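# Open both incubator doors fully with a Stretch robot

## Task

Swing the incubator's outer door fully open, then the inner glass door behind it, so both end and stay wide open without the robot holding them. No flask may reach the floor, neither door may be flung or banged open or closed, and the robot must not topple or finish leaning. Afterwards release everything and back the robot away.

## Robot and tools

Robot: a Hello Robot Stretch 3 with a single arm. A two-wheeled base (0.33 m long, 0.34 m wide) carries a mast with a lift; the arm telescopes out of the robot's right side, ending in a wrist (yaw, pitch, roll) and a two-finger gripper. The base cannot strafe, so to shift the gripper forward or back you drive the base. Turning in place pivots about the wheel-axle midpoint, 0.05 m behind the front edge; a stowed robot sweeps a 0.28 m radius, more if the wrist is unfolded. Cameras: head_camera and nav_camera ride on the pan/tilt head; wrist_camera rides on the gripper.

Frames: the base frame has its origin on the floor between the drive wheels, x forward, y left, z up. hand_pose is reported in it, at the point where closed fingertips meet. The odometry frame is the base frame as it was at the start; heading is positive to the left, in -3.142..3.142.

execute_actions takes "actions", a list run in order. Each action may hold "robot", "steps" (1 to 450 control steps at 30 per second; defaults to 1) and "until". {"steps": n} alone just waits. "robot" is one of: a single command; a list of up to 8 commands run one after another (each starts when the previous one ended done); or {"stop": true}, which brakes everything and clears the queue. A command may contain:
- "base": exactly one of translate_m (metres, an offset driven straight from where the base is when that command begins, forward positive, magnitude at most 1) or rotate_rad (radians, an offset turn in place, left/counter-clockwise positive, magnitude at most 3.2).
- "joints": absolute targets by name, unnamed joints keep their targets. lift_m 0 to 1.1 (arm height on the mast); arm_m 0 to 0.52 (extension); wrist_yaw_rad -1.345 to 4.42 (0 along the arm, positive toward the front, 3.0 folded over the base); wrist_pitch_rad -1.57 to 0.451 (negative tips fingers down); wrist_roll_rad -2.911 to 2.911; gripper_m -0.089 to 0.179 (wider when higher; actual fingertip gap is a bit less, zero below 0.007); head_pan_rad -3.953 to 1.73 (positive left, -1.57 looks along the arm); head_tilt_rad -1.53 to 0.419 (negative down).
- "contact_limits": {"arm_m": effort %, 1 to 100}, the push at which that arm motion halts; lower is softer.
- "pause_s" (queue item only): wait up to 15 s.
New commands take effect immediately and discard the rest of an older queue; motions keep running between calls and while you think. A call with any invalid value is rejected entirely.

"until" ends an action early. {"robot": {"status": "ended"}} fires once nothing reports moving and no queue runs; {"any": {"status": "ended"}} fires when any one motion or queue finishes. You can also compare fields, e.g. {"robot": {"arm_m": [">", 0.3], "base_status": ["!=", "moving"]}}, using =, !=, <, <=, >, >=; numbers compare as printed (three decimals, four for base amounts). Do not wait for exact equality.

zoom_image: camera (head_camera, nav_camera or wrist_camera) and region [x0, y0, x1, y1] in pixels of that camera's last image, top-left origin, at most 504 by 504. Image sizes: head 896x504, nav 672x504, wrist 644x364.

finished_scene: pass the current scene number; it ends the scene irreversibly and reports success. Only call it once all motion has stopped and the doors stand open on their own.

Results: base_status shows progress and goal in brackets (from wheel turns, so slipping counts). joint_goals and joint_status list each joint's target and state: moving, done, off_target (stopped short, may still push), contact_stop (arm or lift hit something and went slack), time_out, stopped, not_commanded, torque_fault (a wrist servo shut off for 10 s after hard pushing; it goes limp and refuses goals). measured_speeds are encoder speeds. The summary line counts refusals and shows queue state and queue_left; "refused:" and "dropped:" lines name failed goals (indexing from 0). robot.on_its_own appears when the robot changed a goal itself, a joint is slack or off, a motor strains at rest, or base_tilt drifts 3 degrees or more from its start value. motor_effort is percent with a bracketed peak; positive pushes toward higher values. lidar_m has 12 sectors of 30 degrees, first straight ahead, counting counter-clockwise (4th left, 7th behind, 10th right), at 0.17 m height, blind to glass. wrist_depth_mm and head_depth_mm are 7x7 grids of depth in mm; head images arrive rotated sideways.

Speed: the base is fast only when stowed (lift_m under 0.30, arm_m under 0.03, wrist_yaw_rad over 2.54); otherwise 0.10 m/s and 0.63 rad/s.

Gripper: to grasp, target below the object's width; to let go, open at least 0.02 past where the pads made contact. Readings and done do not confirm a hold.

Cautions: fold or unfold the wrist only with lift_m 0.32 to 0.95, pitch -0.4 and roll near 0; keep pitch at -0.5 or lower if yaw is under -0.4. Pushing an immovable thing with the gripper higher than about 0.45 m can tip the robot, and a second push after a contact_stop is riskier; use modest contact limits. Never drive while the gripper grips, hooks or presses something fixed. If the robot snags or leans, reverse the last move in small steps, pull the gripper free, and lower the lift to about 0.2 if it stays tilted. Open doors slowly so they do not swing hard or rebound, avoid knocking flasks off shelves, and note that loose items may occasionally get nudged. Before finishing, open the gripper, withdraw the arm and drive back, then wait until everything has ended.

Each tool is called after "Request:" in YAML: its name, and indented under it one key for each argument.

## Session

Request:
execute_actions:
  actions: []

Scene clock: 0.00 s.
robot.base_odometry: x=+0.000 y=+0.000 heading=+0.000 (m, m, rad; robot's odometry frame)
robot.turned_by_wheels: +0.000 (rad since the last result)
robot.turned_by_imu: +0.000 (rad since the last result)
robot.base_tilt: forward=+2.1 right=+0.7 (deg)
robot.lidar_m: 2.58 1.97 2.43 1.73 1.50 1.50 1.73 2.33 2.33 2.65 1.66 1.70
robot.head_depth_mm: 1920 2294 2301 2304 2291 2289 2257 / 1935 2485 2490 2479 2482 2498 2271 / 1923 2662 2692 2718 2715 2701 2264 / 1919 2841 2969 3005 2994 3009 2262 / 1928 2847 3064 3033 3076 2989 2256 / 1689 2707 2777 2805 2803 2806 2286 / 1661 2514 2577 2550 2546 2547 2299
robot.base_status: not_commanded
robot.joint_positions: lift_m=+0.360 arm_m=+0.002 wrist_yaw_rad=+2.982 wrist_pitch_rad=-0.617 wrist_roll_rad=-0.015 gripper_m=+0.037 head_pan_rad=-0.017 head_tilt_rad=-0.009
robot.joint_goals: lift_m=+0.360 arm_m=+0.002 wrist_yaw_rad=+2.982 wrist_pitch_rad=-0.617 wrist_roll_rad=-0.015 gripper_m=+0.037 head_pan_rad=-0.017 head_tilt_rad=-0.009
robot.joint_status: lift_m=not_commanded arm_m=not_commanded wrist_yaw_rad=not_commanded wrist_pitch_rad=not_commanded wrist_roll_rad=not_commanded gripper_m=not_commanded head_pan_rad=not_commanded head_tilt_rad=not_commanded
robot.measured_speeds: translate_m=+0.000 rotate_rad=+0.000 lift_m=+0.000 arm_m=+0.000 wrist_yaw_rad=+0.000 wrist_pitch_rad=+0.000 wrist_roll_rad=+0.000 head_pan_rad=+0.000 head_tilt_rad=+0.000
robot: refusals=0 queue=idle queue_left=0
robot.motor_effort: left_wheel=-1 right_wheel=+0 lift_m=+21 arm_m=+0 wrist_yaw_rad=+0 wrist_pitch_rad=+5 wrist_roll_rad=+0 gripper_m=-1 head_pan_rad=+0 head_tilt_rad=+0 (%)
robot.hand_pose: x=+0.0099 y=+0.0461 z=+0.3304 quat_wxyz=(+0.267, +0.683, +0.162, +0.660) (m; robot's base frame)
robot.wrist_depth_mm: - - - - - - - / - - - - - 955 934 / 855 829 824 814 795 789 769 / 710 701 691 676 663 665 642 / 613 603 606 603 601 570 558 / 528 539 - - - 501 498 / 478 - - - 449 451 441
pictures: head_camera (sideways: a quarter turn clockwise sets it upright), nav_camera (sideways: a quarter turn counterclockwise sets it upright), wrist_camera
Images, in order (width x height): head_camera 896x504, nav_camera 672x504, wrist_camera 644x364.

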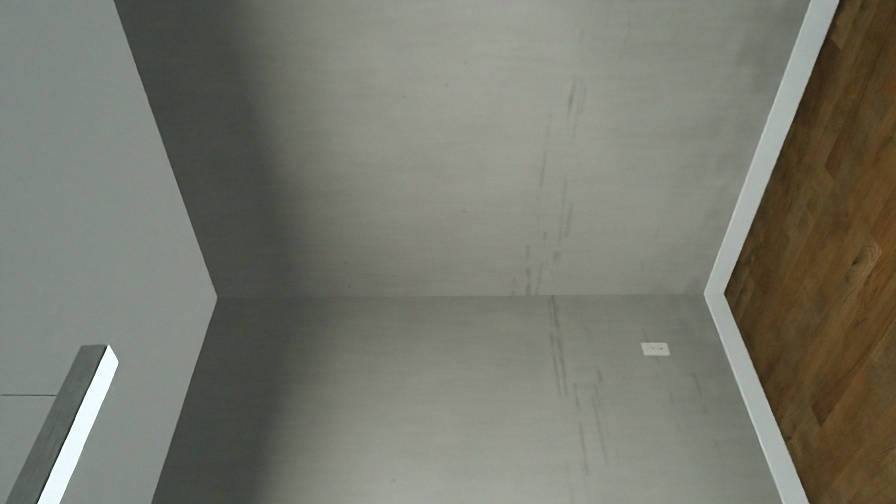

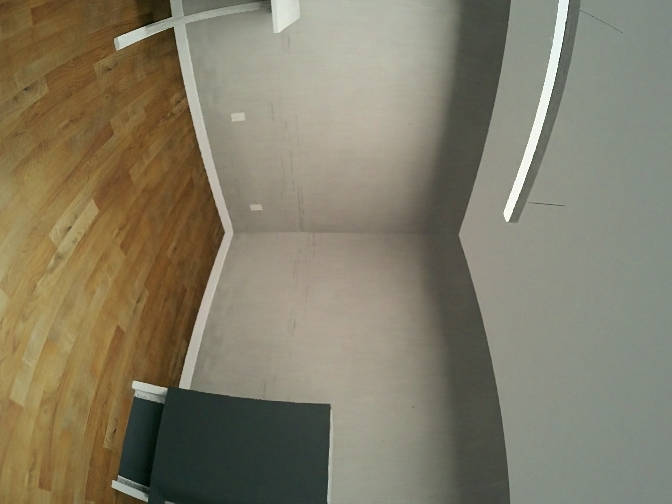

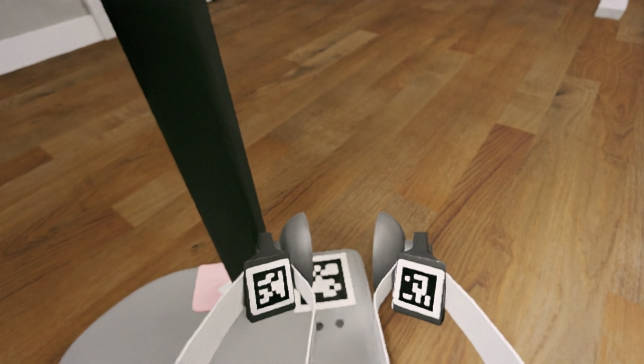

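Request:
execute_actions:
  actions:
    - {"robot":{"joints":{"head_pan_rad":-1.1,"head_tilt_rad":-0.3}},"steps":200,"until":{"robot":{"status":"ended"}}}

Request:
execute_actions:
  actions:
    - {"robot":{"joints":{"head_pan_rad":1.2,"head_tilt_rad":-0.3}},"steps":200,"until":{"robot":{"status":"ended"}}}

Scene clock: 1.57 s.
robot.base_odometry: x=+0.000 y=+0.000 heading=+0.000 (m, m, rad; robot's odometry frame)
robot.turned_by_wheels: +0.000 (rad since the last result)
robot.turned_by_imu: +0.000 (rad since the last result)
robot.base_tilt: forward=+2.1 right=+0.7 (deg)
robot.lidar_m: 2.58 1.97 2.42 1.74 1.50 1.50 1.72 2.34 2.33 2.66 1.66 1.70
robot.head_depth_mm: 2256 2368 2510 2676 2766 1973 1538 / 2183 2295 2418 2579 2619 1989 1552 / 2104 2226 2351 2463 2569 1997 1557 / 2043 2145 2249 2398 2450 1985 1557 / 1978 2079 2176 2293 2409 1994 1563 / 1929 2023 2090 1581 1642 1826 1556 / 1885 1949 1479 1506 1581 1777 1563
robot.base_status: not_commanded
robot.joint_positions: lift_m=+0.360 arm_m=+0.002 wrist_yaw_rad=+2.982 wrist_pitch_rad=-0.617 wrist_roll_rad=-0.015 gripper_m=+0.037 head_pan_rad=-1.093 head_tilt_rad=-0.296
robot.joint_goals: lift_m=+0.360 arm_m=+0.002 wrist_yaw_rad=+2.982 wrist_pitch_rad=-0.617 wrist_roll_rad=-0.015 gripper_m=+0.037 head_pan_rad=-1.100 head_tilt_rad=-0.300
robot.joint_status: lift_m=not_commanded arm_m=not_commanded wrist_yaw_rad=not_commanded wrist_pitch_rad=not_commanded wrist_roll_rad=not_commanded gripper_m=not_commanded head_pan_rad=done head_tilt_rad=done
robot.measured_speeds: translate_m=+0.000 rotate_rad=+0.000 lift_m=+0.000 arm_m=+0.000 wrist_yaw_rad=+0.000 wrist_pitch_rad=+0.000 wrist_roll_rad=+0.000 head_pan_rad=+0.000 head_tilt_rad=+0.000
robot: refusals=0 queue=done queue_left=0
robot.motor_effort: left_wheel=+0(0) right_wheel=+1(1) lift_m=+21(20) arm_m=+0(0) wrist_yaw_rad=+0(0) wrist_pitch_rad=+5(4) wrist_roll_rad=+0(0) gripper_m=+0(0) head_pan_rad=-2(32) head_tilt_rad=-3(16) (%)
robot.hand_pose: x=+0.0099 y=+0.0461 z=+0.3304 quat_wxyz=(+0.267, +0.683, +0.162, +0.660) (m; robot's base frame)
robot.wrist_depth_mm: - - - - - - - / - - - - - 992 925 / 866 861 836 820 784 795 753 / 706 702 692 673 654 667 648 / 609 607 598 603 587 565 559 / 533 530 - - - 503 494 / 470 - - - 450 442 443
pictures: head_camera (sideways: a quarter turn clockwise sets it upright), nav_camera (sideways: a quarter turn counterclockwise sets it upright), wrist_camera
Images, in order (width x height): head_camera 896x504, nav_camera 672x504, wrist_camera 644x364.

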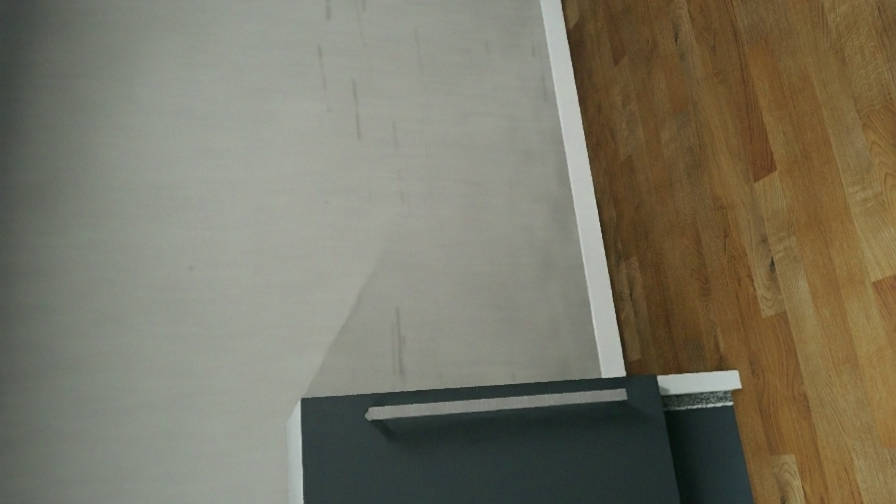

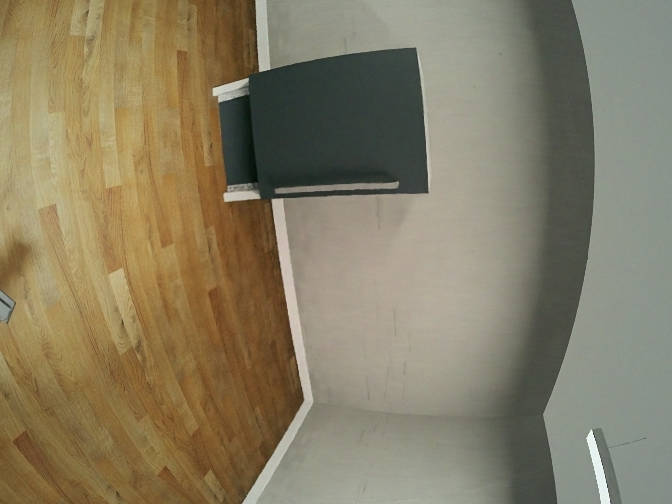

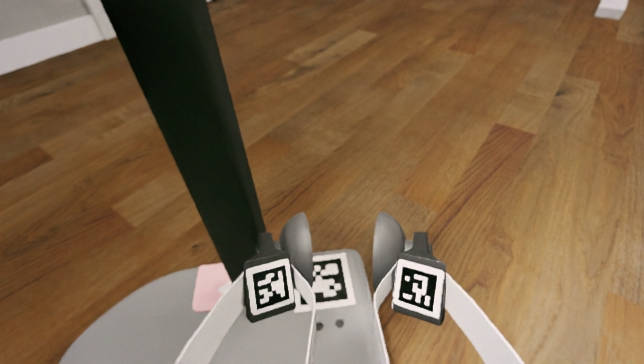

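Scene clock: 3.30 s.
robot.base_odometry: x=+0.000 y=+0.000 heading=+0.000 (m, m, rad; robot's odometry frame)
robot.turned_by_wheels: +0.000 (rad since the last result)
robot.turned_by_imu: +0.000 (rad since the last result)
robot.base_tilt: forward=+2.1 right=+0.7 (deg)
robot.lidar_m: 2.58 1.97 2.42 1.74 1.50 1.50 1.72 2.33 2.34 2.64 1.65 1.70
robot.head_depth_mm: 2010 2115 2172 2319 2410 1986 1549 / 2069 2178 2236 2405 2513 1982 1557 / 2145 2251 2374 2505 2589 2002 1541 / 2261 2352 2466 2597 2694 1976 1558 / 2344 2490 2576 2653 2619 1981 1554 / 2347 2415 2448 2594 2591 1999 1556 / 2033 2099 2147 2201 2276 1991 1556
robot.base_status: not_commanded
robot.joint_positions: lift_m=+0.360 arm_m=+0.002 wrist_yaw_rad=+2.982 wrist_pitch_rad=-0.617 wrist_roll_rad=-0.015 gripper_m=+0.037 head_pan_rad=+1.193 head_tilt_rad=-0.296
robot.joint_goals: lift_m=+0.360 arm_m=+0.002 wrist_yaw_rad=+2.982 wrist_pitch_rad=-0.617 wrist_roll_rad=-0.015 gripper_m=+0.037 head_pan_rad=+1.200 head_tilt_rad=-0.300
robot.joint_status: lift_m=not_commanded arm_m=not_commanded wrist_yaw_rad=not_commanded wrist_pitch_rad=not_commanded wrist_roll_rad=not_commanded gripper_m=not_commanded head_pan_rad=done head_tilt_rad=done
robot.measured_speeds: translate_m=+0.000 rotate_rad=+0.000 lift_m=+0.000 arm_m=+0.000 wrist_yaw_rad=+0.000 wrist_pitch_rad=+0.000 wrist_roll_rad=+0.000 head_pan_rad=+0.000 head_tilt_rad=+0.000
robot: refusals=0 queue=done queue_left=0
robot.motor_effort: left_wheel=+0(0) right_wheel=-1(1) lift_m=+21(20) arm_m=+0(0) wrist_yaw_rad=+0(1) wrist_pitch_rad=+5(5) wrist_roll_rad=+0(0) gripper_m=+0(0) head_pan_rad=+3(32) head_tilt_rad=-2(2) (%)
robot.hand_pose: x=+0.0099 y=+0.0461 z=+0.3304 quat_wxyz=(+0.267, +0.683, +0.162, +0.660) (m; robot's base frame)
robot.wrist_depth_mm: - - - - - - - / - - - - - 979 945 / 841 847 834 804 803 783 773 / 725 702 685 676 664 648 647 / 613 599 591 598 589 569 562 / 540 536 - - - 507 491 / 476 - - - 446 444 441
pictures: head_camera (sideways: a quarter turn clockwise sets it upright), nav_camera (sideways: a quarter turn counterclockwise sets it upright), wrist_camera
Images, in order (width x height): head_camera 896x504, nav_camera 672x504, wrist_camera 644x364.

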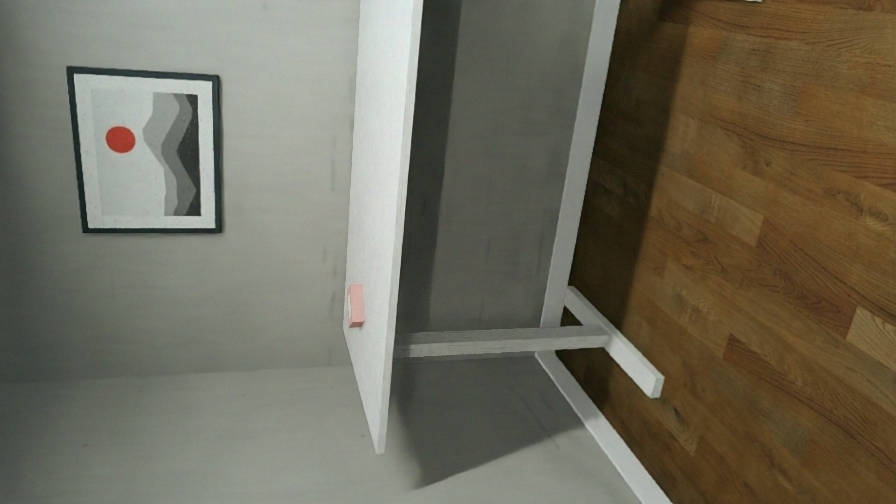

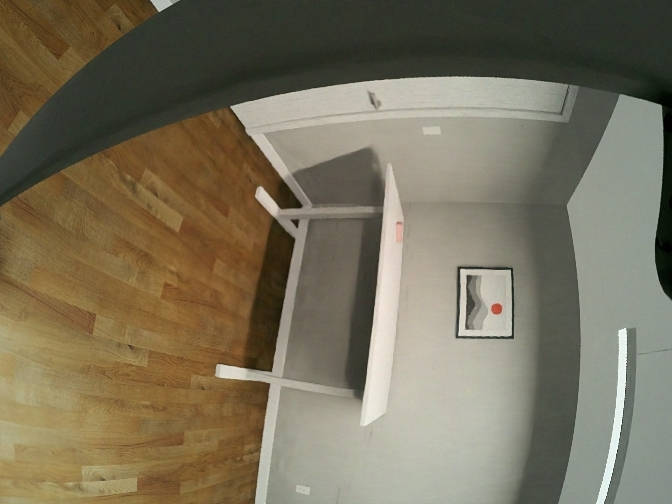

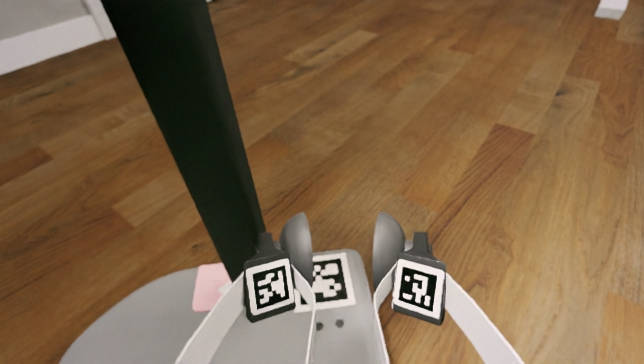

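Request:
execute_actions:
  actions:
    - {"robot":{"joints":{"head_pan_rad":-0.68,"head_tilt_rad":-0.35}},"steps":200,"until":{"robot":{"status":"ended"}}}

Scene clock: 5.57 s.
robot.base_odometry: x=+0.000 y=+0.000 heading=+0.000 (m, m, rad; robot's odometry frame)
robot.turned_by_wheels: +0.000 (rad since the last result)
robot.turned_by_imu: +0.000 (rad since the last result)
robot.base_tilt: forward=+2.1 right=+0.7 (deg)
robot.lidar_m: 2.58 1.97 2.42 1.74 1.50 1.50 1.72 2.34 2.33 2.65 1.66 1.70
robot.head_depth_mm: 1871 1976 2090 2220 2349 1842 1479 / 1897 1997 1500 1611 2258 1841 1483 / 1903 2010 1501 1608 1727 1864 1474 / 1920 2025 1517 1613 1718 1876 1479 / 1947 2060 1533 1641 1749 1859 1493 / 1950 2105 1561 1701 2296 1879 1487 / 1970 2083 2227 2369 2465 1868 1487
robot.base_status: not_commanded
robot.joint_positions: lift_m=+0.360 arm_m=+0.002 wrist_yaw_rad=+2.982 wrist_pitch_rad=-0.617 wrist_roll_rad=-0.015 gripper_m=+0.037 head_pan_rad=-0.673 head_tilt_rad=-0.346
robot.joint_goals: lift_m=+0.360 arm_m=+0.002 wrist_yaw_rad=+2.982 wrist_pitch_rad=-0.617 wrist_roll_rad=-0.015 gripper_m=+0.037 head_pan_rad=-0.680 head_tilt_rad=-0.350
robot.joint_status: lift_m=not_commanded arm_m=not_commanded wrist_yaw_rad=not_commanded wrist_pitch_rad=not_commanded wrist_roll_rad=not_commanded gripper_m=not_commanded head_pan_rad=done head_tilt_rad=done
robot.measured_speeds: translate_m=+0.000 rotate_rad=+0.000 lift_m=+0.000 arm_m=+0.000 wrist_yaw_rad=+0.000 wrist_pitch_rad=+0.000 wrist_roll_rad=+0.000 head_pan_rad=+0.000 head_tilt_rad=+0.000
robot: refusals=0 queue=done queue_left=0
robot.motor_effort: left_wheel=+0(0) right_wheel=+0(0) lift_m=+20(21) arm_m=+1(0) wrist_yaw_rad=+0(1) wrist_pitch_rad=+5(5) wrist_roll_rad=+0(0) gripper_m=+0(0) head_pan_rad=-2(34) head_tilt_rad=-2(6) (%)
robot.hand_pose: x=+0.0099 y=+0.0461 z=+0.3304 quat_wxyz=(+0.267, +0.683, +0.162, +0.660) (m; robot's base frame)
robot.wrist_depth_mm: - - - - - - - / - - - - 995 946 931 / 867 858 809 823 799 764 760 / 721 713 690 671 676 665 642 / 604 604 599 592 597 575 561 / 534 534 - - - 495 487 / 472 - - - 454 447 441
pictures: head_camera (sideways: a quarter turn clockwise sets it upright), nav_camera (sideways: a quarter turn counterclockwise sets it upright), wrist_camera
Images, in order (width x height): head_camera 896x504, nav_camera 672x504, wrist_camera 644x364.

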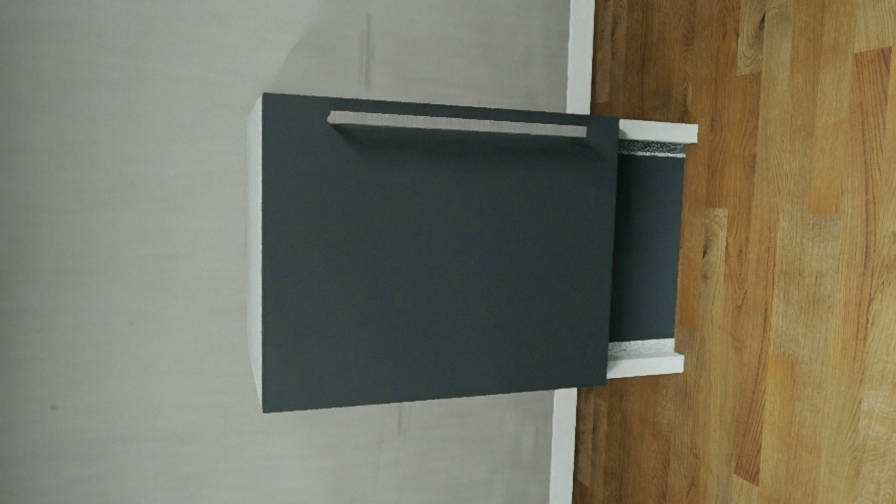

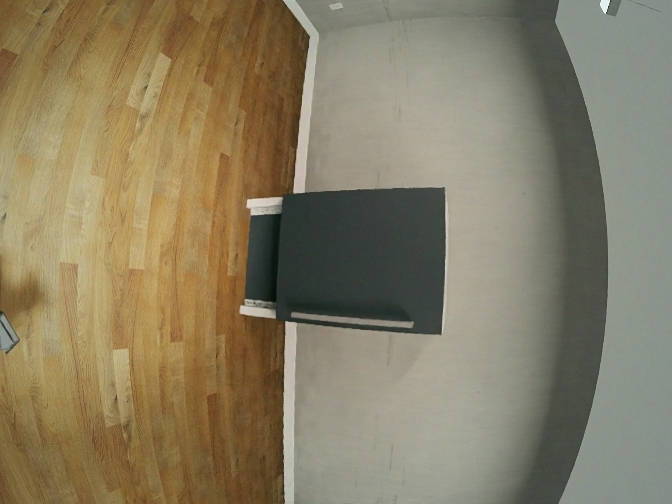

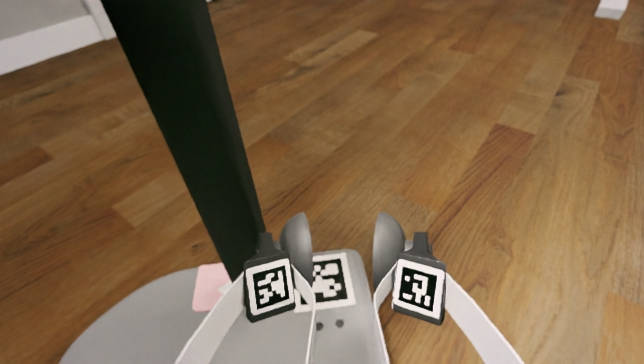

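Request:
execute_actions:
  actions:
    - {"robot":[{"base":{"rotate_rad":-0.82},"joints":{"wrist_pitch_rad":-0.4,"wrist_roll_rad":0,"lift_m":0.45}},{"base":{"translate_m":0.55}},{"base":{"rotate_rad":1.57},"joints":{"wrist_yaw_rad":0,"head_pan_rad":-1.57,"head_tilt_rad":-0.6,"gripper_m":0.12}},{"joints":{"wrist_pitch_rad":0}}],"steps":450,"until":{"robot":{"status":"ended"}}}

Scene clock: 21.57 s.
robot.base_odometry: x=+0.375 y=-0.402 heading=+0.750 (m, m, rad; robot's odometry frame)
robot.turned_by_wheels: +0.750 (rad since the last result)
robot.turned_by_imu: +0.742 (rad since the last result)
robot.base_tilt: forward=+2.1 right=+0.7 (deg)
robot.lidar_m: 2.45 2.05 2.14 2.05 2.09 2.43 2.30 2.35 1.80 1.11 1.18 2.31
robot.head_depth_mm: 1444 1587 1776 1984 1785 1464 1240 / 1450 1580 1765 1991 1783 1471 1247 / 1391 945 1086 1901 1684 1477 1251 / 1238 944 1048 1174 1346 1469 1249 / 1233 940 1046 1167 1336 1473 1239 / 1255 939 1039 1169 1326 1475 1247 / 1273 931 1032 1161 1324 1476 1243
robot.base_status: done (rotate_rad +1.5698 of +1.5700)
robot.joint_positions: lift_m=+0.450 arm_m=+0.002 wrist_yaw_rad=+0.002 wrist_pitch_rad=-0.028 wrist_roll_rad=-0.003 gripper_m=+0.120 head_pan_rad=-1.563 head_tilt_rad=-0.593
robot.joint_goals: lift_m=+0.450 arm_m=+0.002 wrist_yaw_rad=+0.000 wrist_pitch_rad=+0.000 wrist_roll_rad=+0.000 gripper_m=+0.120 head_pan_rad=-1.570 head_tilt_rad=-0.600
robot.joint_status: lift_m=done arm_m=not_commanded wrist_yaw_rad=done wrist_pitch_rad=done wrist_roll_rad=done gripper_m=done head_pan_rad=done head_tilt_rad=done
robot.measured_speeds: translate_m=+0.000 rotate_rad=+0.000 lift_m=+0.000 arm_m=+0.000 wrist_yaw_rad=+0.000 wrist_pitch_rad=+0.000 wrist_roll_rad=+0.000 head_pan_rad=+0.000 head_tilt_rad=+0.000
robot: refusals=0 queue=done queue_left=0
robot.motor_effort: left_wheel=-3(5) right_wheel=+6(9) lift_m=+24(25) arm_m=+0(0) wrist_yaw_rad=-3(2) wrist_pitch_rad=+14(13) wrist_roll_rad=+1(7) gripper_m=+0(81) head_pan_rad=-3(31) head_tilt_rad=-3(17) (%)
robot.hand_pose: x=-0.0210 y=-0.4020 z=+0.5573 quat_wxyz=(+0.708, +0.011, -0.706, -0.010) (m; robot's base frame)
robot.wrist_depth_mm: - 743 739 767 - - - / - 772 758 777 - - - / - 798 796 806 - - - / - 817 820 809 - - - / - 841 830 843 - - - / - - 984 967 - - - / - 981 987 981 943 919 928
pictures: head_camera (sideways: a quarter turn clockwise sets it upright), nav_camera (sideways: a quarter turn counterclockwise sets it upright), wrist_camera
Images, in order (width x height): head_camera 896x504, nav_camera 672x504, wrist_camera 644x364.

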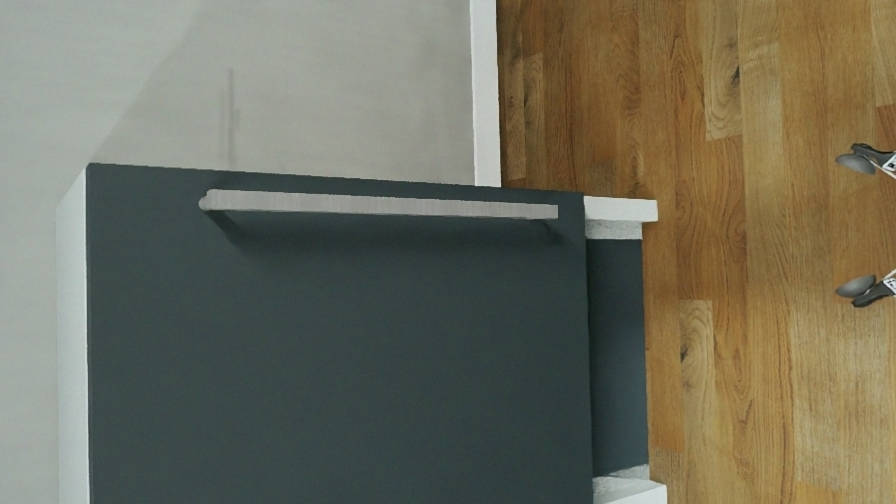

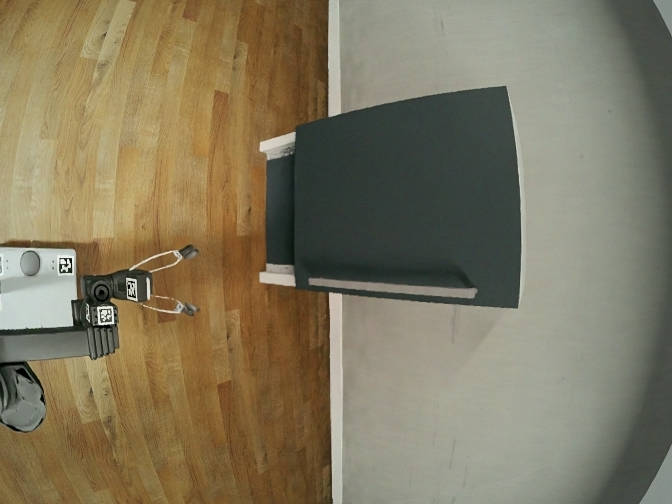

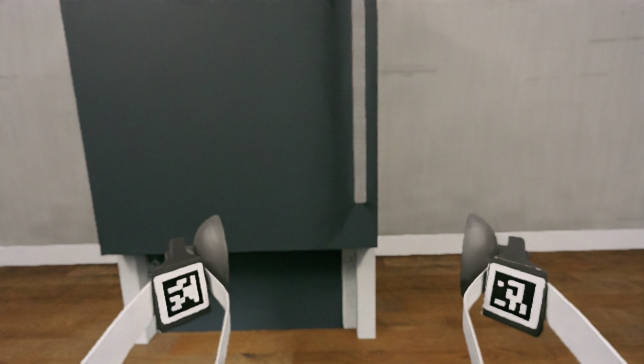

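Request:
execute_actions:
  actions:
    - {"robot":{"base":{"translate_m":-0.06},"joints":{"lift_m":0.51,"arm_m":0.35}},"steps":450,"until":{"robot":{"status":"ended"}}}

Scene clock: 25.93 s.
robot.base_odometry: x=+0.331 y=-0.443 heading=+0.750 (m, m, rad; robot's odometry frame)
robot.turned_by_wheels: +0.000 (rad since the last result)
robot.turned_by_imu: -0.001 (rad since the last result)
robot.base_tilt: forward=+2.1 right=+0.8 (deg)
robot.lidar_m: 2.51 2.11 2.14 2.05 2.10 2.36 2.24 2.29 1.80 1.10 1.18 2.31
robot.head_depth_mm: 1447 1598 1781 1997 1783 1478 1244 / 1444 1598 1754 1994 1794 1492 - / 1434 1584 1749 1974 1816 - 1252 / 1220 936 1026 1158 1332 1472 1253 / 1237 943 1049 1179 1343 1473 1244 / 1248 942 1041 1176 1337 1478 1241 / 1263 936 1041 1165 1328 1475 1249
robot.base_status: done (translate_m -0.0600 of -0.0600)
robot.joint_positions: lift_m=+0.510 arm_m=+0.350 wrist_yaw_rad=+0.000 wrist_pitch_rad=-0.026 wrist_roll_rad=-0.003 gripper_m=+0.120 head_pan_rad=-1.563 head_tilt_rad=-0.593
robot.joint_goals: lift_m=+0.510 arm_m=+0.350 wrist_yaw_rad=+0.000 wrist_pitch_rad=+0.000 wrist_roll_rad=+0.000 gripper_m=+0.120 head_pan_rad=-1.570 head_tilt_rad=-0.600
robot.joint_status: lift_m=done arm_m=done wrist_yaw_rad=done wrist_pitch_rad=done wrist_roll_rad=done gripper_m=done head_pan_rad=done head_tilt_rad=done
robot.measured_speeds: translate_m=+0.000 rotate_rad=+0.000 lift_m=+0.000 arm_m=+0.000 wrist_yaw_rad=+0.000 wrist_pitch_rad=+0.000 wrist_roll_rad=+0.000 head_pan_rad=+0.000 head_tilt_rad=+0.000
robot: refusals=0 queue=done queue_left=0
robot.motor_effort: left_wheel=-3(6) right_wheel=+5(6) lift_m=+23(25) arm_m=+3(2) wrist_yaw_rad=-1(2) wrist_pitch_rad=+13(14) wrist_roll_rad=+1(2) gripper_m=+0(0) head_pan_rad=-3(2) head_tilt_rad=-4(3) (%)
robot.hand_pose: x=-0.0213 y=-0.7502 z=+0.6178 quat_wxyz=(+0.708, +0.010, -0.706, -0.009) (m; robot's base frame)
robot.wrist_depth_mm: 428 430 429 420 - - - / 440 440 439 434 - - - / 455 447 450 456 - - - / 465 468 466 458 - - - / 478 477 478 478 - - - / 491 489 494 486 - - - / 511 510 510 507 - 981 -
pictures: head_camera (sideways: a quarter turn clockwise sets it upright), nav_camera (sideways: a quarter turn counterclockwise sets it upright), wrist_camera
Images, in order (width x height): head_camera 896x504, nav_camera 672x504, wrist_camera 644x364.

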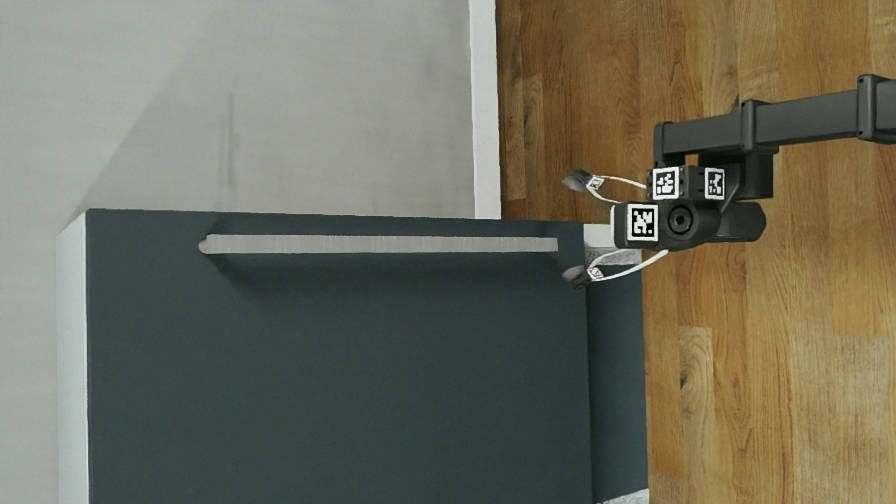

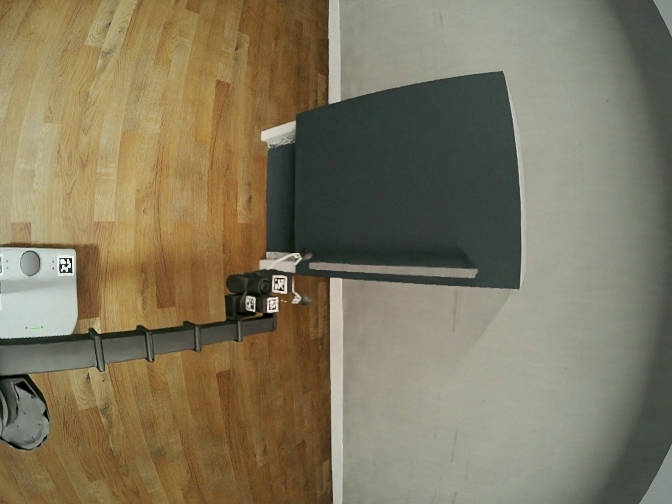

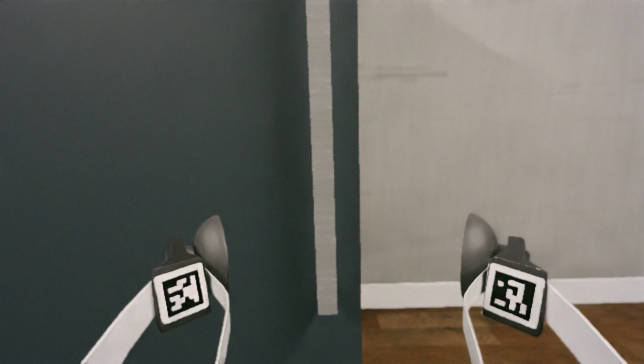

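Request:
execute_actions:
  actions:
    - {"robot":{"base":{"translate_m":0.015},"joints":{"arm_m":0.52},"contact_limits":{"arm_m":15}},"steps":450,"until":{"robot":{"status":"ended"}}}

Scene clock: 28.97 s.
robot.base_odometry: x=+0.342 y=-0.433 heading=+0.750 (m, m, rad; robot's odometry frame)
robot.turned_by_wheels: +0.000 (rad since the last result)
robot.turned_by_imu: +0.000 (rad since the last result)
robot.base_tilt: forward=+2.1 right=+0.7 (deg)
robot.lidar_m: 2.50 2.10 2.14 2.04 2.10 2.38 2.26 2.31 1.81 1.11 1.18 2.30
robot.head_depth_mm: 1444 1591 1783 2007 1781 1471 1236 / 1448 1581 1759 1994 1794 1469 1258 / 1419 1554 1717 1966 - 1470 1250 / 1227 933 1036 1164 1346 1473 1245 / 1229 943 1043 1173 1344 1476 1250 / 1240 937 1041 1161 1329 1468 1252 / 1267 939 1035 1164 1327 1490 1250
robot.base_status: done (translate_m +0.0150 of +0.0150)
robot.joint_positions: lift_m=+0.510 arm_m=+0.520 wrist_yaw_rad=+0.000 wrist_pitch_rad=-0.026 wrist_roll_rad=-0.003 gripper_m=+0.120 head_pan_rad=-1.563 head_tilt_rad=-0.593
robot.joint_goals: lift_m=+0.510 arm_m=+0.520 wrist_yaw_rad=+0.000 wrist_pitch_rad=+0.000 wrist_roll_rad=+0.000 gripper_m=+0.120 head_pan_rad=-1.570 head_tilt_rad=-0.600
robot.joint_status: lift_m=done arm_m=done wrist_yaw_rad=done wrist_pitch_rad=done wrist_roll_rad=done gripper_m=done head_pan_rad=done head_tilt_rad=done
robot.measured_speeds: translate_m=+0.000 rotate_rad=+0.000 lift_m=+0.000 arm_m=+0.000 wrist_yaw_rad=+0.000 wrist_pitch_rad=+0.000 wrist_roll_rad=+0.000 head_pan_rad=+0.000 head_tilt_rad=+0.000
robot: refusals=0 queue=done queue_left=0
robot.motor_effort: left_wheel=-3(4) right_wheel=+4(11) lift_m=+23(23) arm_m=+2(4) wrist_yaw_rad=-1(0) wrist_pitch_rad=+13(13) wrist_roll_rad=+1(2) gripper_m=+0(0) head_pan_rad=-3(3) head_tilt_rad=-3(3) (%)
robot.contact_limits: arm_m 15 (drawing in: default 15, maximum 24; extending or still: default 21, maximum 34)
robot.hand_pose: x=-0.0213 y=-0.9202 z=+0.6178 quat_wxyz=(+0.708, +0.010, -0.706, -0.009) (m; robot's base frame)
robot.wrist_depth_mm: 265 267 265 262 880 907 884 / 276 275 275 268 934 910 923 / 281 280 279 279 940 949 985 / 291 288 289 286 965 981 960 / 301 299 296 292 1000 - 972 / 307 307 307 302 - - - / 319 316 317 312 - 992 -
pictures: head_camera (sideways: a quarter turn clockwise sets it upright), nav_camera (sideways: a quarter turn counterclockwise sets it upright), wrist_camera
Images, in order (width x height): head_camera 896x504, nav_camera 672x504, wrist_camera 644x364.

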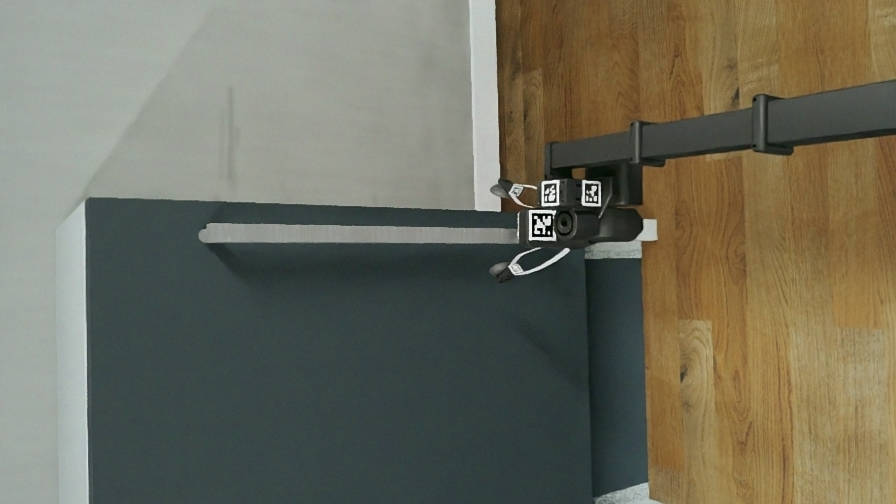

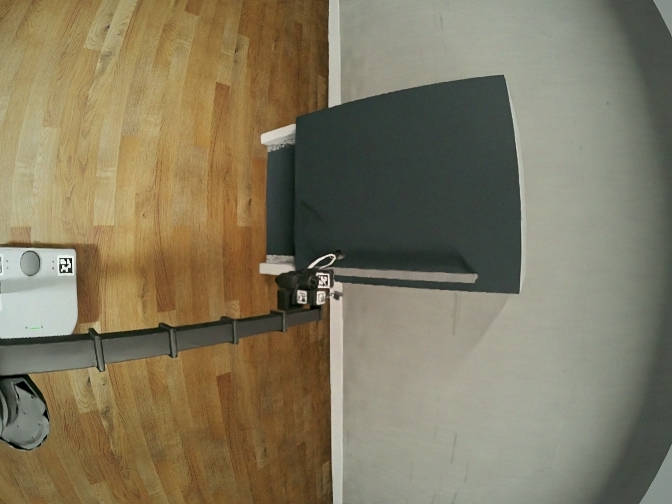

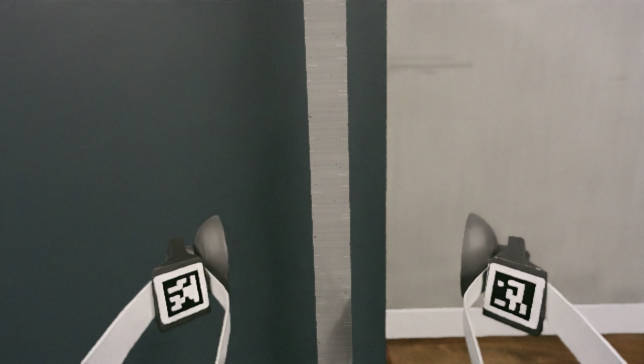

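Request:
execute_actions:
  actions:
    - {"robot":[{"joints":{"arm_m":0.2}},{"base":{"rotate_rad":-0.5}},{"base":{"translate_m":0.22}},{"base":{"rotate_rad":0.5}},{"base":{"translate_m":-0.2}},{"joints":{"arm_m":0.42}}],"steps":450,"until":{"robot":{"status":"ended"}}}

Scene clock: 44.47 s.
robot.base_odometry: x=+0.409 y=-0.515 heading=+0.750 (m, m, rad; robot's odometry frame)
robot.turned_by_wheels: +0.000 (rad since the last result)
robot.turned_by_imu: -0.002 (rad since the last result)
robot.base_tilt: forward=+2.1 right=+0.8 (deg)
robot.lidar_m: 2.51 2.14 2.25 2.15 2.21 2.36 2.24 2.30 1.69 1.00 1.07 2.17
robot.head_depth_mm: 1360 1496 1662 1865 1791 1480 1242 / 1351 1491 1652 1856 1786 1506 - / 1340 1470 1620 1834 1806 - 1251 / 1228 846 928 1037 1180 1434 1246 / 1229 844 939 1050 1201 1464 1247 / 1248 842 933 1041 1192 1458 1247 / 1262 836 924 1042 1188 1442 1242
robot.base_status: done (translate_m -0.2000 of -0.2000)
robot.joint_positions: lift_m=+0.510 arm_m=+0.374 wrist_yaw_rad=+0.000 wrist_pitch_rad=-0.026 wrist_roll_rad=-0.003 gripper_m=+0.120 head_pan_rad=-1.563 head_tilt_rad=-0.593
robot.joint_goals: lift_m=+0.510 arm_m=+0.420 wrist_yaw_rad=+0.000 wrist_pitch_rad=+0.000 wrist_roll_rad=+0.000 gripper_m=+0.120 head_pan_rad=-1.570 head_tilt_rad=-0.600
robot.joint_status: lift_m=done arm_m=moving wrist_yaw_rad=done wrist_pitch_rad=done wrist_roll_rad=done gripper_m=done head_pan_rad=done head_tilt_rad=done
robot.measured_speeds: translate_m=+0.000 rotate_rad=+0.000 lift_m=+0.000 arm_m=+0.115 wrist_yaw_rad=+0.000 wrist_pitch_rad=+0.000 wrist_roll_rad=+0.000 head_pan_rad=+0.000 head_tilt_rad=+0.000
robot: refusals=0 queue=running queue_left=0
robot.motor_effort: left_wheel=-3(6) right_wheel=+5(12) lift_m=+24(23) arm_m=+2(2) wrist_yaw_rad=-1(1) wrist_pitch_rad=+12(13) wrist_roll_rad=+2(1) gripper_m=+0(0) head_pan_rad=-3(2) head_tilt_rad=-3(3) (%)
robot.hand_pose: x=-0.0213 y=-0.7746 z=+0.6178 quat_wxyz=(+0.708, +0.010, -0.706, -0.009) (m; robot's base frame)
robot.wrist_depth_mm: 304 304 302 298 942 924 946 / 313 314 311 306 960 942 971 / 321 321 320 316 962 968 990 / 331 332 329 325 - - - / 340 338 338 338 - - - / 353 350 346 345 - - - / 365 364 359 356 - 987 -
pictures: head_camera (sideways: a quarter turn clockwise sets it upright), nav_camera (sideways: a quarter turn counterclockwise sets it upright), wrist_camera
Images, in order (width x height): head_camera 896x504, nav_camera 672x504, wrist_camera 644x364.

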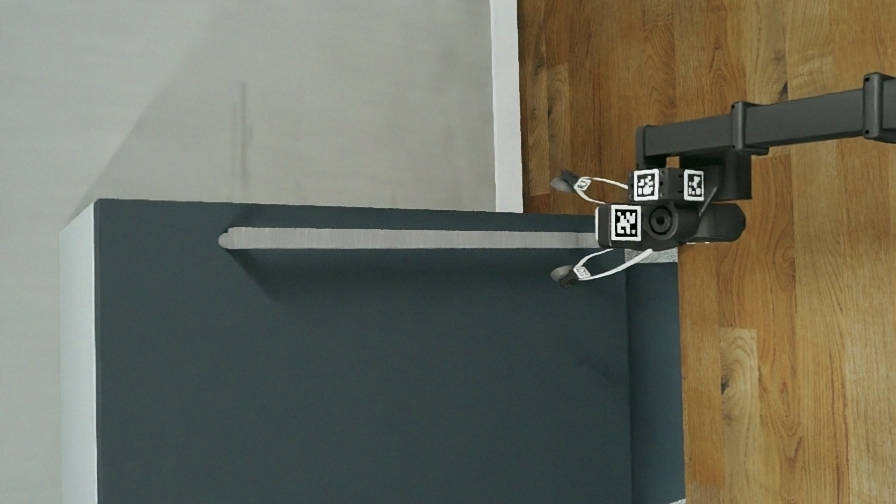

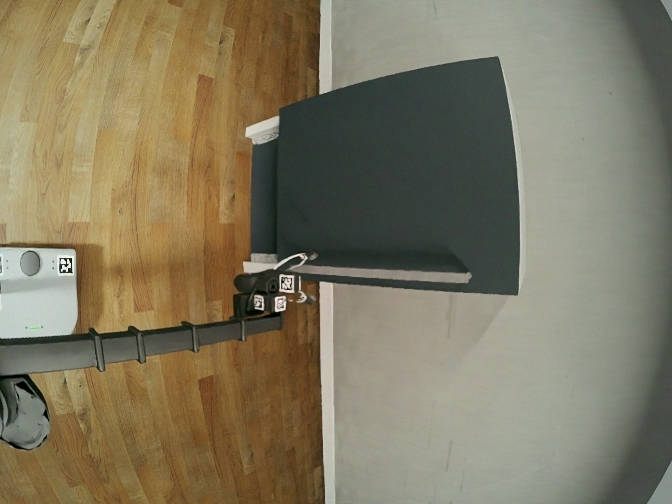

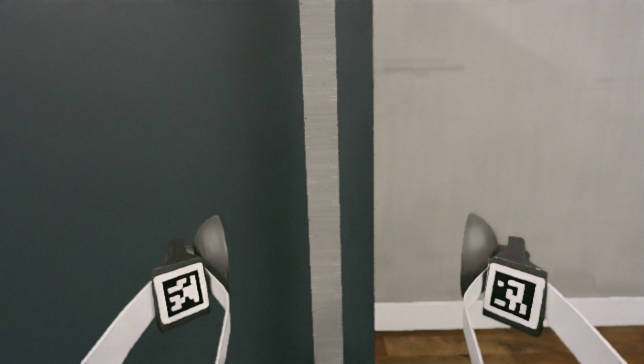

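Extend until touching the door.

Request:
execute_actions:
  actions:
    - {"robot":{"base":{"translate_m":0.012},"joints":{"arm_m":0.52},"contact_limits":{"arm_m":10}},"steps":450,"until":{"robot":{"status":"ended"}}}

Scene clock: 46.27 s.
robot.base_odometry: x=+0.418 y=-0.506 heading=+0.750 (m, m, rad; robot's odometry frame)
robot.turned_by_wheels: +0.000 (rad since the last result)
robot.turned_by_imu: +0.000 (rad since the last result)
robot.base_tilt: forward=+2.1 right=+0.8 (deg)
robot.lidar_m: 2.50 2.13 2.26 2.15 2.20 2.38 2.26 2.31 1.69 1.00 1.07 2.16
robot.head_depth_mm: 1351 1493 1669 1880 1792 1469 1245 / 1348 1486 1655 1886 1784 1472 1254 / 1333 1438 1611 1824 - 1468 1249 / 1215 835 905 1020 1202 1433 1250 / 1229 841 933 1051 1201 1460 1245 / 1237 839 932 1047 1192 1452 1249 / 1263 834 927 1042 1190 1440 1243
robot.base_status: done (translate_m +0.0120 of +0.0120)
robot.joint_positions: lift_m=+0.510 arm_m=+0.520 wrist_yaw_rad=+0.000 wrist_pitch_rad=-0.026 wrist_roll_rad=-0.003 gripper_m=+0.120 head_pan_rad=-1.563 head_tilt_rad=-0.593
robot.joint_goals: lift_m=+0.510 arm_m=+0.520 wrist_yaw_rad=+0.000 wrist_pitch_rad=+0.000 wrist_roll_rad=+0.000 gripper_m=+0.120 head_pan_rad=-1.570 head_tilt_rad=-0.600
robot.joint_status: lift_m=done arm_m=done wrist_yaw_rad=done wrist_pitch_rad=done wrist_roll_rad=done gripper_m=done head_pan_rad=done head_tilt_rad=done
robot.measured_speeds: translate_m=+0.000 rotate_rad=+0.000 lift_m=+0.000 arm_m=+0.000 wrist_yaw_rad=+0.000 wrist_pitch_rad=+0.000 wrist_roll_rad=+0.000 head_pan_rad=+0.000 head_tilt_rad=+0.000
robot: refusals=0 queue=done queue_left=0
robot.motor_effort: left_wheel=-3(3) right_wheel=+5(12) lift_m=+23(23) arm_m=+3(3) wrist_yaw_rad=-1(1) wrist_pitch_rad=+13(13) wrist_roll_rad=+2(2) gripper_m=+0(0) head_pan_rad=-3(3) head_tilt_rad=-3(3) (%)
robot.contact_limits: arm_m 10 (drawing in: default 15, maximum 24; extending or still: default 21, maximum 34)
robot.hand_pose: x=-0.0213 y=-0.9202 z=+0.6178 quat_wxyz=(+0.708, +0.010, -0.706, -0.009) (m; robot's base frame)
robot.wrist_depth_mm: 166 166 165 100 167 796 807 / 172 171 171 103 171 815 842 / 176 176 175 105 177 844 844 / 181 181 181 109 182 871 866 / 187 187 187 112 188 877 876 / 192 191 192 116 193 - 924 / 199 198 199 120 199 930 931
pictures: head_camera (sideways: a quarter turn clockwise sets it upright), nav_camera (sideways: a quarter turn counterclockwise sets it upright), wrist_camera
Images, in order (width x height): head_camera 896x504, nav_camera 672x504, wrist_camera 644x364.

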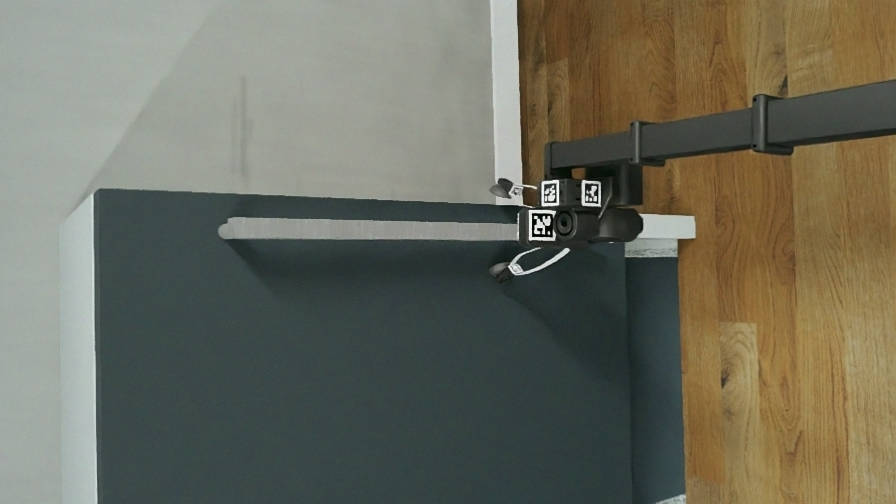

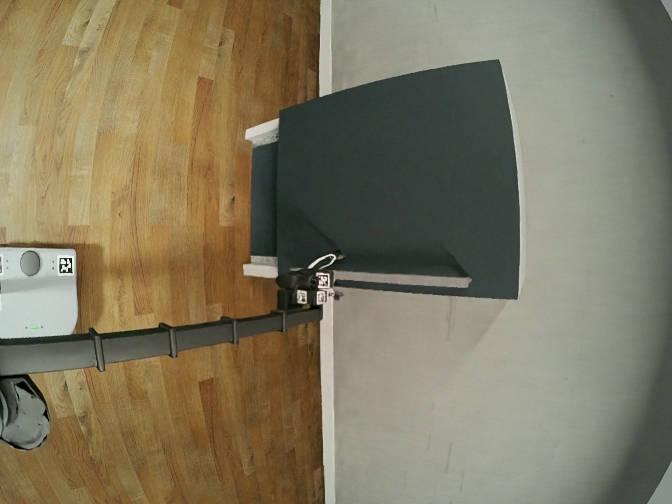

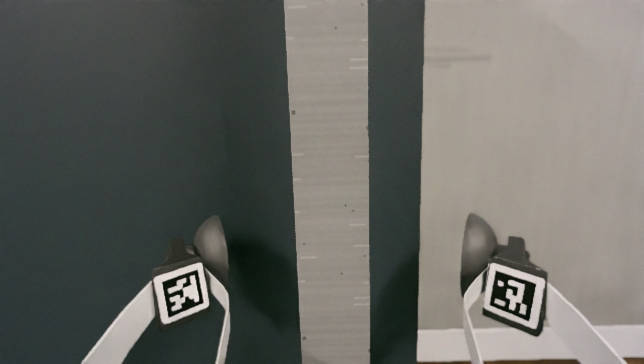

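Request:
execute_actions:
  actions:
    - {"robot":[{"joints":{"arm_m":0.495}},{"joints":{"gripper_m":-0.03}}],"steps":200,"until":{"robot":{"status":"ended"}}}
    - {"robot":{"joints":{"arm_m":0.40},"contact_limits":{"arm_m":24}},"steps":200,"until":{"robot":{"status":"ended"}}}

Scene clock: 51.40 s.
robot.base_odometry: x=+0.418 y=-0.506 heading=+0.751 (m, m, rad; robot's odometry frame)
robot.turned_by_wheels: +0.001 (rad since the last result)
robot.turned_by_imu: +0.001 (rad since the last result)
robot.base_tilt: forward=+2.2 right=+0.8 (deg)
robot.lidar_m: 2.50 2.12 2.25 2.15 2.20 2.38 2.26 2.31 1.69 1.00 1.08 2.16
robot.head_depth_mm: 1350 1491 1659 1858 1780 1471 1239 / 1350 1494 1647 1859 1794 1505 1270 / 1329 1436 1623 1819 1786 1397 1236 / 1179 753 827 933 1041 1442 1239 / 1186 762 847 956 1096 1430 1249 / 1191 770 861 972 1111 1434 1251 / 1221 779 872 984 1133 1450 1246
robot.base_status: done (translate_m +0.0120 of +0.0120)
robot.joint_positions: lift_m=+0.510 arm_m=+0.400 wrist_yaw_rad=+0.038 wrist_pitch_rad=-0.026 wrist_roll_rad=-0.003 gripper_m=-0.023 head_pan_rad=-1.563 head_tilt_rad=-0.595
robot.joint_goals: lift_m=+0.510 arm_m=+0.400 wrist_yaw_rad=+0.000 wrist_pitch_rad=+0.000 wrist_roll_rad=+0.000 gripper_m=-0.021 head_pan_rad=-1.570 head_tilt_rad=-0.600
robot.joint_status: lift_m=done arm_m=done wrist_yaw_rad=done wrist_pitch_rad=done wrist_roll_rad=done gripper_m=done head_pan_rad=done head_tilt_rad=done
robot.measured_speeds: translate_m=+0.000 rotate_rad=+0.000 lift_m=+0.000 arm_m=+0.000 wrist_yaw_rad=+0.000 wrist_pitch_rad=+0.000 wrist_roll_rad=+0.000 head_pan_rad=+0.000 head_tilt_rad=+0.000
robot: refusals=0 queue=done queue_left=0
robot.on_its_own: gripper_m is held at -0.021, not at your -0.030, by its stall guard, which is still easing; right_wheel is at rest, and its effort (-37) is outside its rest range (-18 to +18); wrist_yaw_rad is at rest, and its effort (-36) is outside its rest range (-12 to +12)
robot.motor_effort: left_wheel=+10(10) right_wheel=-37(37) lift_m=+23(23) arm_m=-2(11) wrist_yaw_rad=-36(36) wrist_pitch_rad=+13(19) wrist_roll_rad=+2(2) gripper_m=-9(98) head_pan_rad=-2(2) head_tilt_rad=-2(3) (%)
robot.contact_limits: arm_m 24 (drawing in: default 15, maximum 24; extending or still: default 21, maximum 34)
robot.hand_pose: x=-0.0117 y=-0.8007 z=+0.6178 quat_wxyz=(+0.708, +0.023, -0.705, +0.004) (m; robot's base frame)
robot.wrist_depth_mm: 217 206 195 118 178 884 875 / 226 214 201 122 183 914 907 / 235 221 207 125 189 930 925 / 243 227 212 129 193 968 940 / 251 235 223 132 197 1000 945 / 261 245 232 136 - - - / 271 255 234 143 211 - -
pictures: head_camera (sideways: a quarter turn clockwise sets it upright), nav_camera (sideways: a quarter turn counterclockwise sets it upright), wrist_camera
Images, in order (width x height): head_camera 896x504, nav_camera 672x504, wrist_camera 644x364.

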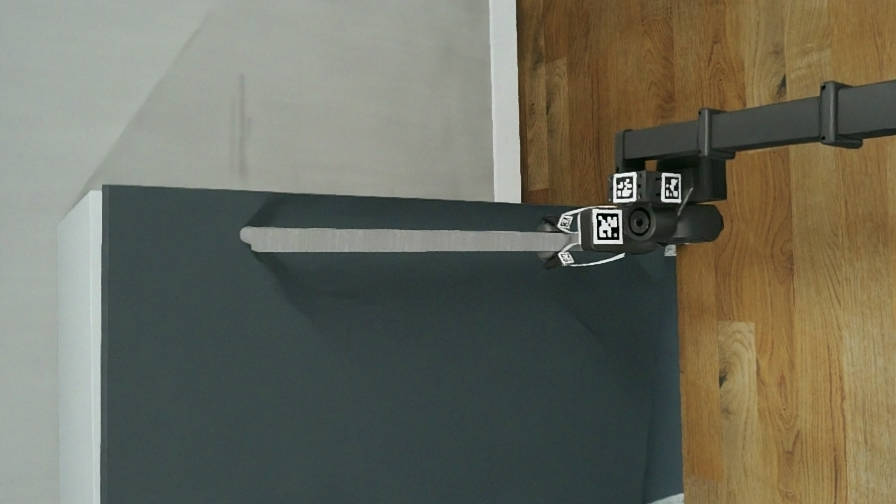

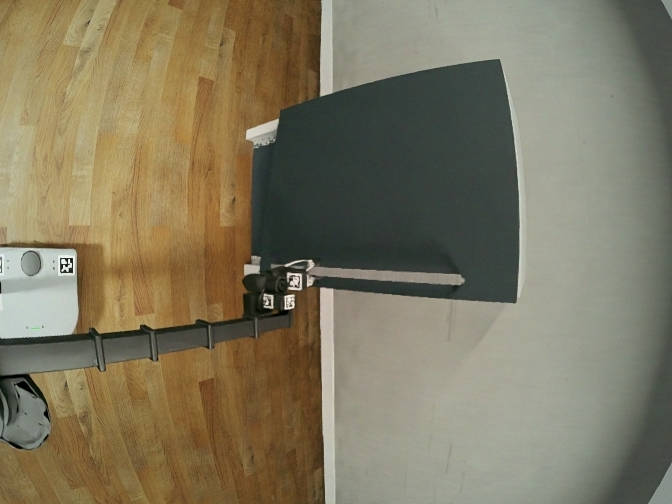

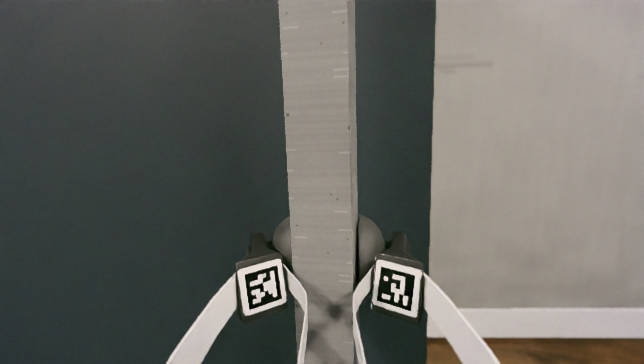

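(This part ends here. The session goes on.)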